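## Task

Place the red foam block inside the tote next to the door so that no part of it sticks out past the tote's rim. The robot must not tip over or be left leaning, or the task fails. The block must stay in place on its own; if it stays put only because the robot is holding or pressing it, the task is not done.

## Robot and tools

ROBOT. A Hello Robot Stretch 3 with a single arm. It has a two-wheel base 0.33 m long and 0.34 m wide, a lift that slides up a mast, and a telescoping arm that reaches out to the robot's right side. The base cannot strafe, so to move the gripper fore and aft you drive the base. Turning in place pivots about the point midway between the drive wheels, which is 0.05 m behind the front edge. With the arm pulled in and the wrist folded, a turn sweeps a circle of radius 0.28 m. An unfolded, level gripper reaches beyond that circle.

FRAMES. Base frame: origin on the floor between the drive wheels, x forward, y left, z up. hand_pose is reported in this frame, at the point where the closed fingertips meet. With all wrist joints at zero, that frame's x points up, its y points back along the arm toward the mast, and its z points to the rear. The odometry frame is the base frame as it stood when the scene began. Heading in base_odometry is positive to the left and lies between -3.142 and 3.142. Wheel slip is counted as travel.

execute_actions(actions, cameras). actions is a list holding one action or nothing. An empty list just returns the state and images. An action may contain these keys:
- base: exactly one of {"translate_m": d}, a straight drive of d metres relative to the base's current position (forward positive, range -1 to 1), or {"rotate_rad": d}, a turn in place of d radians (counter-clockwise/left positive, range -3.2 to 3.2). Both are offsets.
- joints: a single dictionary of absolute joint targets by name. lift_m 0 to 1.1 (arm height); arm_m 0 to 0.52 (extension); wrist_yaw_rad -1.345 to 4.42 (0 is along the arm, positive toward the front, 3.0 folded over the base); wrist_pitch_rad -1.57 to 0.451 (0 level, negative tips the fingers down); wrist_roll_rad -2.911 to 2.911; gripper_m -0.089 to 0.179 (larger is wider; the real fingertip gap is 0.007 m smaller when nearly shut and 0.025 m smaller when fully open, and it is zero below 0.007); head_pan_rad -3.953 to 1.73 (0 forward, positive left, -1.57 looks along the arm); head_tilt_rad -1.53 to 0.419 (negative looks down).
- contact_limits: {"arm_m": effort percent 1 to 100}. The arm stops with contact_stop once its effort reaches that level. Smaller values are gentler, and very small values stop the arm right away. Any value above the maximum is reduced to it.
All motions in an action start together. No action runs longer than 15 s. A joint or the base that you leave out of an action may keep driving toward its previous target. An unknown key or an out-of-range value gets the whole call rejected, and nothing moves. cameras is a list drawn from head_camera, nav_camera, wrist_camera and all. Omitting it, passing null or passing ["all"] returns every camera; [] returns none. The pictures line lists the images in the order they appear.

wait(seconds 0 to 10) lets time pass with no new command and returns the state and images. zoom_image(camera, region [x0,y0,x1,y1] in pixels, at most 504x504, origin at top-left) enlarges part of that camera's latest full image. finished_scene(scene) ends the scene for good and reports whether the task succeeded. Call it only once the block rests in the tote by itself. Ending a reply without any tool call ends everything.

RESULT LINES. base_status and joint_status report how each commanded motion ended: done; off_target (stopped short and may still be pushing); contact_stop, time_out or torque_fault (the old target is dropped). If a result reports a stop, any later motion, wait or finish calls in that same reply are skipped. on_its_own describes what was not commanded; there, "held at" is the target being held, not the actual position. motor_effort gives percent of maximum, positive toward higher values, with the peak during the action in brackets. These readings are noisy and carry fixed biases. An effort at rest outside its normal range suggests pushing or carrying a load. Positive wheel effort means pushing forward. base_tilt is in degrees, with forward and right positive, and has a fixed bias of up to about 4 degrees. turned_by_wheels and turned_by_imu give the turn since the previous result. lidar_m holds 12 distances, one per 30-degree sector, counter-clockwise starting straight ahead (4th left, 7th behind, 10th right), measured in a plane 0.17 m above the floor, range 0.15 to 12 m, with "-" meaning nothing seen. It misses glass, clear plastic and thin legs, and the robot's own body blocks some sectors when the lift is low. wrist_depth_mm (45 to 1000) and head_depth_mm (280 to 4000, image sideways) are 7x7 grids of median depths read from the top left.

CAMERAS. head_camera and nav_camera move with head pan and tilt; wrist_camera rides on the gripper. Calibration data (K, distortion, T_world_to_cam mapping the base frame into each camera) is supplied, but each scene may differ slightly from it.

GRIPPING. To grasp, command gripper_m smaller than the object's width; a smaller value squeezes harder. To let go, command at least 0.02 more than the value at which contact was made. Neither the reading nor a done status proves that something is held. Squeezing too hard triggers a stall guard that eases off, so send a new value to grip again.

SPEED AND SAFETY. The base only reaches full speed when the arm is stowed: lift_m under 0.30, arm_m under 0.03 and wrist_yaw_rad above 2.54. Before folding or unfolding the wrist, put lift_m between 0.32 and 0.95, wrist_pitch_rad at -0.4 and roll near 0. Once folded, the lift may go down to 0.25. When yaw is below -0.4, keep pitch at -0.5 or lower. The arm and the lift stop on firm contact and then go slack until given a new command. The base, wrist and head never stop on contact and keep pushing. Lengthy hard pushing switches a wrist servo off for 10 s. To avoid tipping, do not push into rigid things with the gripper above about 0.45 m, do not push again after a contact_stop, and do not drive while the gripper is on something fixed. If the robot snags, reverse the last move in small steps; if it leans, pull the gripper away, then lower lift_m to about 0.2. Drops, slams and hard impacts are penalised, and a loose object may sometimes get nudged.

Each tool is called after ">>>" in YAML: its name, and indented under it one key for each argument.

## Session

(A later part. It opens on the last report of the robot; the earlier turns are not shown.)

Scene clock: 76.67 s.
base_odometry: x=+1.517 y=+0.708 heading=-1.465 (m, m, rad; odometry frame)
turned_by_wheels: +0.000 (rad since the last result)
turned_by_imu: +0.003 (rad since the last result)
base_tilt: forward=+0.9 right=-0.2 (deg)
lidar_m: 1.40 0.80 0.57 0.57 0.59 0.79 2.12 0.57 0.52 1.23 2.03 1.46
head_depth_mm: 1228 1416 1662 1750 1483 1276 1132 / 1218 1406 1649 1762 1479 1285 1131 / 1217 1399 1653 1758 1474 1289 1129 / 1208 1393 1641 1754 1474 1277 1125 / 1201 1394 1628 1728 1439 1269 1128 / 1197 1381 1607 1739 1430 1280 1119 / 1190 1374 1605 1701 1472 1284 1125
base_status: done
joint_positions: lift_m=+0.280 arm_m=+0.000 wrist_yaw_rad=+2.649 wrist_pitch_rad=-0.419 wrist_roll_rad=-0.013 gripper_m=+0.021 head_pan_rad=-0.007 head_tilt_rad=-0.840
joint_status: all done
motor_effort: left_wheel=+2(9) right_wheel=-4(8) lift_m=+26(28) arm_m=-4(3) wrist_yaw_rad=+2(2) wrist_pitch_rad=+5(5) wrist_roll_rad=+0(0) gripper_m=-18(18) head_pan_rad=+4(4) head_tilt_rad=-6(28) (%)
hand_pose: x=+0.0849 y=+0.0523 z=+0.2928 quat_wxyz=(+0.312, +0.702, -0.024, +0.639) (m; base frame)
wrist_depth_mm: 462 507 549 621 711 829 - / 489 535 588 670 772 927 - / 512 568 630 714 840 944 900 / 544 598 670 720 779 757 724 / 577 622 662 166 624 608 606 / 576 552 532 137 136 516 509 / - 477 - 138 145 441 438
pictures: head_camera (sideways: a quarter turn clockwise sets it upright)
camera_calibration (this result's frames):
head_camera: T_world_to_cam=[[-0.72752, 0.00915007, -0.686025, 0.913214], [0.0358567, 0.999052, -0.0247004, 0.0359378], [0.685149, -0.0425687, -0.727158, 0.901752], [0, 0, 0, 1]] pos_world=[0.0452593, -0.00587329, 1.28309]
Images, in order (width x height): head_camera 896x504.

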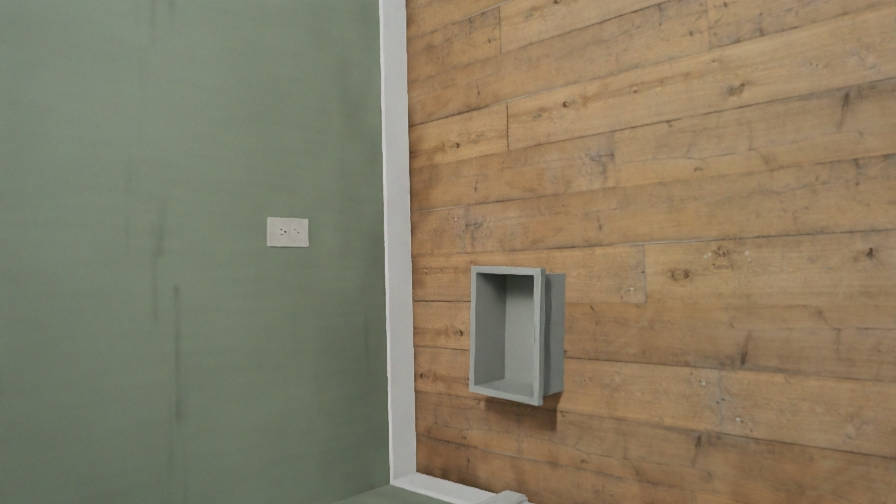

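>>> execute_actions:
  actions:
    - {"base":{"translate_m":0.45}}
  cameras: []

>>> execute_actions:
  actions:
    - {"base":{"rotate_rad":1.85},"joints":{"head_pan_rad":-1.57,"head_tilt_rad":-1.1,"lift_m":0.34}}
  cameras: []

>>> execute_actions:
  actions:
    - {"joints":{"wrist_yaw_rad":0,"arm_m":0.245}}
  cameras: []

>>> execute_actions:
  actions:
    - {"joints":{"wrist_pitch_rad":-0.9,"lift_m":0.27}}
  cameras: []

>>> execute_actions:
  actions:
    - {"joints":{"lift_m":0.18}}

Scene clock: 80.40 s.
base_odometry: x=+1.565 y=+0.261 heading=-1.465 (m, m, rad; odometry frame)
turned_by_wheels: +0.000 (rad since the last result)
turned_by_imu: +0.001 (rad since the last result)
base_tilt: forward=+0.8 right=-0.2 (deg)
lidar_m: 0.95 0.78 0.58 0.56 0.58 0.81 2.15 0.87 1.09 2.86 1.37 0.99
head_depth_mm: 816 942 1113 1352 1482 1277 1128 / 811 937 1103 1341 1481 1272 1126 / 816 931 1102 1330 1478 1272 1125 / 811 934 1093 1329 1472 1259 1130 / 802 924 1088 1312 1476 1257 1122 / 800 924 1079 1304 1482 1244 1121 / 797 915 1076 1289 1477 1272 1125
base_status: done
joint_positions: lift_m=+0.280 arm_m=+0.000 wrist_yaw_rad=+2.649 wrist_pitch_rad=-0.419 wrist_roll_rad=-0.013 gripper_m=+0.021 head_pan_rad=-0.007 head_tilt_rad=-0.840
joint_status: not commanded
motor_effort: left_wheel=+1(8) right_wheel=-4(8) lift_m=+26(28) arm_m=-3(4) wrist_yaw_rad=+3(2) wrist_pitch_rad=+6(6) wrist_roll_rad=+0(0) gripper_m=-19(19) head_pan_rad=+4(4) head_tilt_rad=-6(6) (%)
hand_pose: x=+0.0849 y=+0.0523 z=+0.2928 quat_wxyz=(+0.312, +0.702, -0.024, +0.639) (m; base frame)
wrist_depth_mm: 453 498 554 628 716 857 752 / 482 525 590 678 765 930 780 / 505 555 633 726 840 943 812 / 539 593 674 724 769 610 594 / 579 618 651 166 592 512 537 / 574 545 521 138 136 499 404 / - 483 - 138 145 440 416
pictures: none
No camera images: the call's "cameras" was empty. Leave "cameras" out to get every camera's image.

Scene clock: 84.07 s.
base_odometry: x=+1.565 y=+0.261 heading=+0.385 (m, m, rad; odometry frame)
turned_by_wheels: +1.850 (rad since the last result)
turned_by_imu: +1.861 (rad since the last result)
base_tilt: forward=+0.8 right=-0.2 (deg)
lidar_m: 0.56 0.67 1.16 0.87 0.90 1.57 1.92 1.10 0.95 0.95 0.65 0.56
head_depth_mm: 866 1030 1269 1447 1314 1196 1109 / 887 1070 1320 1460 1317 1205 - / 916 1093 1388 1452 1295 - - / 940 1144 1432 1454 1297 - - / 965 1175 1506 1446 1294 1187 1098 / 999 1215 1456 1451 1305 1185 1089 / 966 1077 1159 1245 1284 1190 1093
base_status: done
joint_positions: lift_m=+0.340 arm_m=+0.000 wrist_yaw_rad=+2.649 wrist_pitch_rad=-0.420 wrist_roll_rad=-0.013 gripper_m=+0.021 head_pan_rad=-1.563 head_tilt_rad=-1.087
joint_status: all done
motor_effort: left_wheel=-4(10) right_wheel=+4(7) lift_m=+54(55) arm_m=-4(4) wrist_yaw_rad=+2(2) wrist_pitch_rad=+6(6) wrist_roll_rad=+0(0) gripper_m=-17(18) head_pan_rad=-5(54) head_tilt_rad=-7(31) (%)
hand_pose: x=+0.0849 y=+0.0522 z=+0.3518 quat_wxyz=(+0.312, +0.702, -0.024, +0.639) (m; base frame)
wrist_depth_mm: 764 - - - - 726 531 / 740 - - - - 735 551 / 762 - - - - 748 555 / 802 936 946 920 878 755 569 / 783 742 750 166 710 705 573 / 653 619 603 138 136 588 548 / - 543 508 139 144 501 504
pictures: none
No camera images: the call's "cameras" was empty. Leave "cameras" out to get every camera's image.

Scene clock: 87.10 s.
base_odometry: x=+1.565 y=+0.261 heading=+0.385 (m, m, rad; odometry frame)
turned_by_wheels: +0.000 (rad since the last result)
turned_by_imu: -0.001 (rad since the last result)
base_tilt: forward=+0.9 right=-0.1 (deg)
lidar_m: 0.56 0.67 1.16 0.87 0.90 1.58 1.92 1.10 0.95 0.95 0.65 0.56
head_depth_mm: 865 1033 1275 1434 1323 1198 1110 / 887 1064 1325 1450 1312 1204 - / 916 1100 1384 1471 1291 - - / 940 1143 1438 1384 1280 1219 - / 963 1182 1499 1461 1288 1190 1098 / 995 1221 1451 1452 1294 1193 1087 / 969 1070 1160 1242 1288 1184 1089
base_status: not commanded
joint_positions: lift_m=+0.340 arm_m=+0.245 wrist_yaw_rad=+0.002 wrist_pitch_rad=-0.420 wrist_roll_rad=-0.013 gripper_m=+0.021 head_pan_rad=-1.563 head_tilt_rad=-1.087
joint_status: all done
motor_effort: left_wheel=-4(4) right_wheel=+3(3) lift_m=+54(53) arm_m=+3(4) wrist_yaw_rad=-2(2) wrist_pitch_rad=+6(6) wrist_roll_rad=+0(0) gripper_m=-19(20) head_pan_rad=-5(5) head_tilt_rad=-7(7) (%)
hand_pose: x=-0.0211 y=-0.6139 z=+0.3518 quat_wxyz=(+0.696, +0.149, -0.687, -0.146) (m; base frame)
wrist_depth_mm: 439 514 477 444 417 391 366 / 446 544 519 482 447 419 390 / 456 579 570 517 481 443 417 / 461 595 616 532 518 482 447 / 463 606 672 166 544 519 488 / 472 591 599 138 136 547 510 / 471 534 504 138 145 507 503
pictures: none
No camera images: the call's "cameras" was empty. Leave "cameras" out to get every camera's image.

Scene clock: 88.57 s.
base_odometry: x=+1.565 y=+0.261 heading=+0.385 (m, m, rad; odometry frame)
turned_by_wheels: +0.000 (rad since the last result)
turned_by_imu: +0.000 (rad since the last result)
base_tilt: forward=+0.9 right=-0.2 (deg)
lidar_m: 0.56 0.67 1.16 0.87 0.90 1.57 1.92 1.10 0.95 0.51 0.65 0.56
head_depth_mm: 865 1028 1275 1434 1309 1197 1108 / 888 1060 1317 1461 1314 1209 - / 915 1097 1382 1479 1296 1222 - / 940 1140 1431 1477 1272 1217 - / 970 1178 1498 1447 1294 1188 1095 / 998 1228 1457 1438 1305 1191 1083 / 973 1076 1164 1244 1287 1180 1085
base_status: not commanded
joint_positions: lift_m=+0.270 arm_m=+0.245 wrist_yaw_rad=+0.002 wrist_pitch_rad=-0.910 wrist_roll_rad=-0.013 gripper_m=+0.021 head_pan_rad=-1.563 head_tilt_rad=-1.087
joint_status: all done
motor_effort: left_wheel=-5(4) right_wheel=+3(4) lift_m=+27(49) arm_m=+3(3) wrist_yaw_rad=-2(2) wrist_pitch_rad=+3(7) wrist_roll_rad=+0(0) gripper_m=-19(18) head_pan_rad=-5(5) head_tilt_rad=-7(8) (%)
hand_pose: x=-0.0213 y=-0.5279 z=+0.1920 quat_wxyz=(+0.640, +0.314, -0.630, -0.309) (m; base frame)
wrist_depth_mm: 451 558 549 535 497 465 437 / 465 514 508 500 494 487 471 / 454 467 458 449 443 436 434 / 424 412 317 272 401 401 397 / 388 283 369 166 263 251 363 / 359 270 341 138 136 236 336 / 233 279 315 139 145 220 313
pictures: none
No camera images: the call's "cameras" was empty. Leave "cameras" out to get every camera's image.

Scene clock: 90.23 s.
base_odometry: x=+1.565 y=+0.261 heading=+0.385 (m, m, rad; odometry frame)
turned_by_wheels: +0.000 (rad since the last result)
turned_by_imu: +0.000 (rad since the last result)
base_tilt: forward=+0.8 right=-0.1 (deg)
lidar_m: 0.56 0.67 1.16 0.88 0.90 1.57 1.92 1.10 0.95 0.95 0.64 0.56
head_depth_mm: 865 1031 1269 1449 1315 1197 1112 / 890 1064 1320 1460 1322 1206 - / 912 1099 1375 1459 1285 1222 - / 938 1146 1436 1465 1266 1217 - / 969 1178 1510 1447 1291 1194 1096 / 992 1221 1462 1447 1303 1192 1093 / 966 1073 1154 1251 1285 1184 1087
base_status: not commanded
joint_positions: lift_m=+0.180 arm_m=+0.245 wrist_yaw_rad=+0.002 wrist_pitch_rad=-0.910 wrist_roll_rad=-0.013 gripper_m=+0.021 head_pan_rad=-1.563 head_tilt_rad=-1.087
joint_status: all done
motor_effort: left_wheel=-4(5) right_wheel=+3(4) lift_m=+28(27) arm_m=+3(3) wrist_yaw_rad=-2(2) wrist_pitch_rad=+3(3) wrist_roll_rad=+0(0) gripper_m=-18(18) head_pan_rad=-5(5) head_tilt_rad=-7(7) (%)
hand_pose: x=-0.0213 y=-0.5279 z=+0.1020 quat_wxyz=(+0.640, +0.314, -0.630, -0.309) (m; base frame)
wrist_depth_mm: 430 429 430 421 409 406 399 / 393 220 214 374 367 362 359 / 338 230 249 216 191 182 321 / 186 242 301 241 228 202 171 / 193 254 282 165 263 244 163 / 201 255 257 137 136 235 154 / 211 243 236 139 145 221 145
pictures: head_camera (sideways: a quarter turn clockwise sets it upright), nav_camera (sideways: a quarter turn counterclockwise sets it upright), wrist_camera
camera_calibration (this result's frames):
head_camera: T_world_to_cam=[[-0.00259586, 0.873025, -0.487669, 0.650365], [0.999415, -0.0143676, -0.0310407, 0.0383055], [-0.034106, -0.487464, -0.872477, 1.09507], [0, 0, 0, 1]] pos_world=[0.000753605, -0.0334273, 1.27377]
nav_camera: T_world_to_cam=[[-0.0456254, -0.87637, 0.479473, -0.581905], [-0.998892, 0.0455519, -0.0117933, 0.0702486], [-0.0115056, -0.47948, -0.877478, 1.09816], [0, 0, 0, 1]] pos_world=[0.0562561, 0.0133792, 1.24344]
wrist_camera: T_world_to_cam=[[-0.999809, -0.00764127, -0.017985, -0.0184816], [0.00224308, 0.869413, -0.494082, 0.547656], [0.0194118, -0.494028, -0.869229, -0.00743118], [0, 0, 0, 1]] pos_world=[-0.0195622, -0.479951, 0.263795]
Images, in order (width x height): head_camera 896x504, nav_camera 672x504, wrist_camera 644x364.

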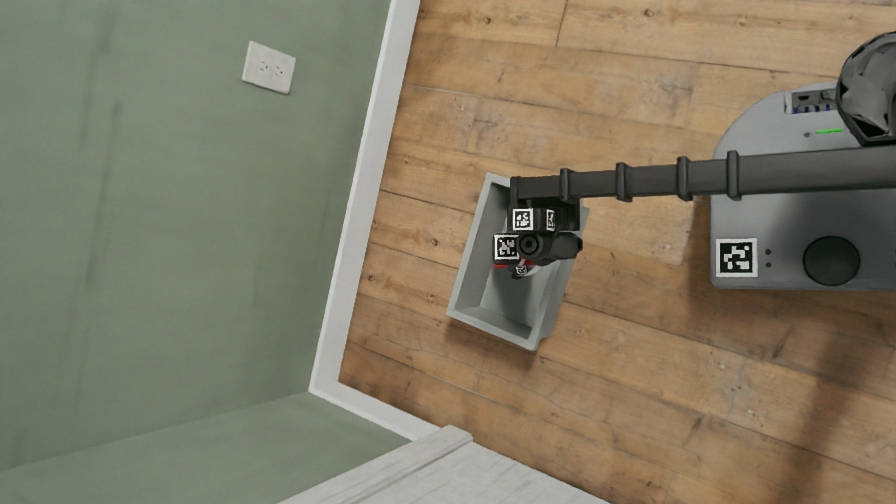

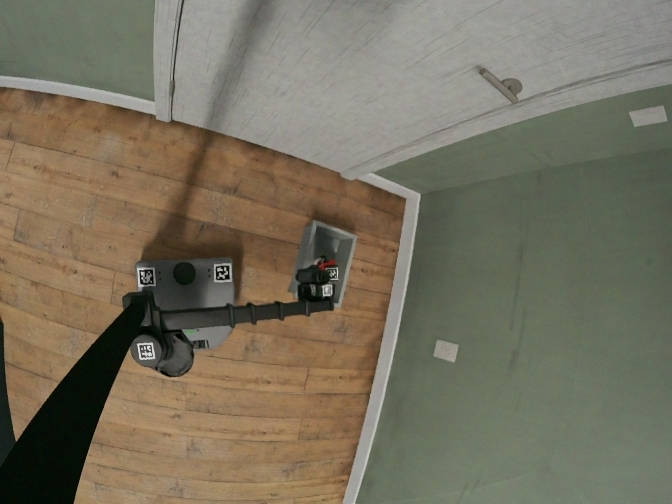

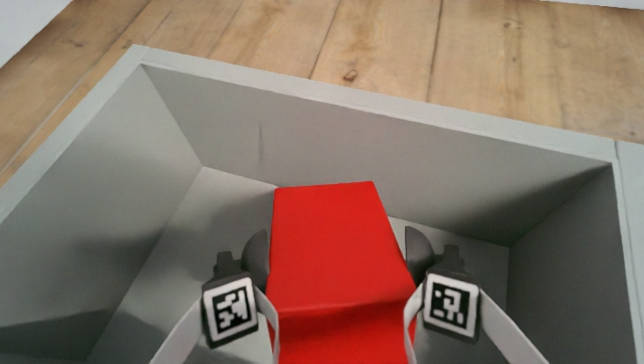

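>>> execute_actions:
  actions:
    - {"joints":{"lift_m":0.15,"arm_m":0.26}}
  cameras: []

>>> execute_actions:
  actions:
    - {"joints":{"gripper_m":0.095}}
  cameras: []

>>> execute_actions:
  actions:
    - {"joints":{"lift_m":0.28}}
  cameras: []

>>> finished_scene:
  scene: 2

Scene clock: 91.60 s.
base_odometry: x=+1.565 y=+0.261 heading=+0.385 (m, m, rad; odometry frame)
turned_by_wheels: +0.000 (rad since the last result)
turned_by_imu: +0.000 (rad since the last result)
base_tilt: forward=+0.9 right=-0.2 (deg)
lidar_m: 0.56 0.67 1.16 0.87 0.90 1.57 1.91 1.10 0.95 0.95 0.65 0.56
head_depth_mm: 864 1034 1266 1444 1327 1190 1100 / 890 1061 1318 1456 1312 1212 - / 912 1100 1380 1455 1296 1225 - / 935 1139 1444 1459 1279 1212 - / 969 1179 1506 1438 1292 1186 1095 / 1003 1215 1458 1442 1304 1186 1087 / 968 1066 1155 1238 1287 1185 1099
base_status: not commanded
joint_positions: lift_m=+0.150 arm_m=+0.260 wrist_yaw_rad=+0.002 wrist_pitch_rad=-0.911 wrist_roll_rad=-0.013 gripper_m=+0.021 head_pan_rad=-1.563 head_tilt_rad=-1.087
joint_status: all done
motor_effort: left_wheel=-4(5) right_wheel=+4(3) lift_m=+27(28) arm_m=+3(4) wrist_yaw_rad=-2(2) wrist_pitch_rad=+3(3) wrist_roll_rad=+0(0) gripper_m=-17(18) head_pan_rad=-5(4) head_tilt_rad=-7(8) (%)
hand_pose: x=-0.0213 y=-0.5428 z=+0.0720 quat_wxyz=(+0.640, +0.314, -0.630, -0.309) (m; base frame)
wrist_depth_mm: 389 190 379 373 366 361 354 / 176 197 180 166 159 320 317 / 176 222 223 192 169 151 142 / 181 234 264 215 203 180 158 / 187 242 249 166 235 223 171 / 195 230 227 137 136 222 161 / 205 215 208 138 145 204 153
pictures: none
No camera images: the call's "cameras" was empty. Leave "cameras" out to get every camera's image.

Scene clock: 92.83 s.
base_odometry: x=+1.565 y=+0.261 heading=+0.385 (m, m, rad; odometry frame)
turned_by_wheels: +0.000 (rad since the last result)
turned_by_imu: +0.000 (rad since the last result)
base_tilt: forward=+0.8 right=-0.1 (deg)
lidar_m: 0.56 0.67 1.16 0.88 0.90 1.58 1.92 1.10 0.95 0.95 0.65 0.56
head_depth_mm: 866 1026 1272 1433 1312 1198 1102 / 891 1062 1321 1459 1303 1209 - / 912 1097 1376 1458 1289 1219 - / 939 1141 1430 1462 1276 1214 - / 968 1179 1499 1450 1300 1186 1093 / 997 1223 1456 1452 1310 1188 1094 / 967 1076 1156 1249 1287 1190 1084
base_status: not commanded
joint_positions: lift_m=+0.150 arm_m=+0.260 wrist_yaw_rad=+0.002 wrist_pitch_rad=-0.911 wrist_roll_rad=-0.013 gripper_m=+0.095 head_pan_rad=-1.563 head_tilt_rad=-1.087
joint_status: all done
motor_effort: left_wheel=-4(4) right_wheel=+3(3) lift_m=+26(26) arm_m=+3(3) wrist_yaw_rad=-2(2) wrist_pitch_rad=+3(3) wrist_roll_rad=+0(0) gripper_m=+1(90) head_pan_rad=-5(5) head_tilt_rad=-8(8) (%)
hand_pose: x=-0.0213 y=-0.5428 z=+0.0720 quat_wxyz=(+0.640, +0.314, -0.630, -0.309) (m; base frame)
wrist_depth_mm: 392 190 377 373 366 356 351 / 176 197 180 166 160 321 314 / 177 223 223 192 169 151 142 / 181 235 266 241 206 180 158 / 187 242 249 245 239 217 171 / 196 231 228 182 221 222 161 / 205 216 210 170 203 204 149
pictures: none
No camera images: the call's "cameras" was empty. Leave "cameras" out to get every camera's image.

Scene clock: 94.83 s.
base_odometry: x=+1.565 y=+0.261 heading=+0.385 (m, m, rad; odometry frame)
turned_by_wheels: +0.000 (rad since the last result)
turned_by_imu: +0.000 (rad since the last result)
base_tilt: forward=+0.8 right=-0.1 (deg)
lidar_m: 0.56 0.67 1.16 0.87 0.91 1.57 1.92 1.10 0.95 0.95 0.65 0.56
head_depth_mm: 866 1034 1275 1446 1310 1202 1108 / 892 1065 1328 1462 1311 1215 - / 917 1106 1378 1476 1297 1223 - / 944 1138 1443 1471 1272 1212 - / 973 1181 1499 1454 1293 1189 1089 / 1001 1217 1450 1450 1300 1187 1090 / 972 1067 1156 1245 1279 1190 1088
base_status: not commanded
joint_positions: lift_m=+0.280 arm_m=+0.260 wrist_yaw_rad=+0.002 wrist_pitch_rad=-0.911 wrist_roll_rad=-0.013 gripper_m=+0.095 head_pan_rad=-1.563 head_tilt_rad=-1.087
joint_status: all done
motor_effort: left_wheel=-4(4) right_wheel=+3(3) lift_m=+53(56) arm_m=+3(3) wrist_yaw_rad=-2(1) wrist_pitch_rad=+3(3) wrist_roll_rad=+0(0) gripper_m=-2(0) head_pan_rad=-5(5) head_tilt_rad=-8(7) (%)
hand_pose: x=-0.0213 y=-0.5428 z=+0.2011 quat_wxyz=(+0.640, +0.314, -0.630, -0.309) (m; base frame)
wrist_depth_mm: 457 569 561 526 482 449 422 / 461 527 520 517 505 484 474 / 462 477 468 460 458 451 439 / 432 433 303 419 416 411 404 / 398 299 357 325 276 376 372 / 367 270 356 354 342 238 344 / 336 257 327 289 326 257 322
pictures: none
No camera images: the call's "cameras" was empty. Leave "cameras" out to get every camera's image.

The scene is finished: the task was done.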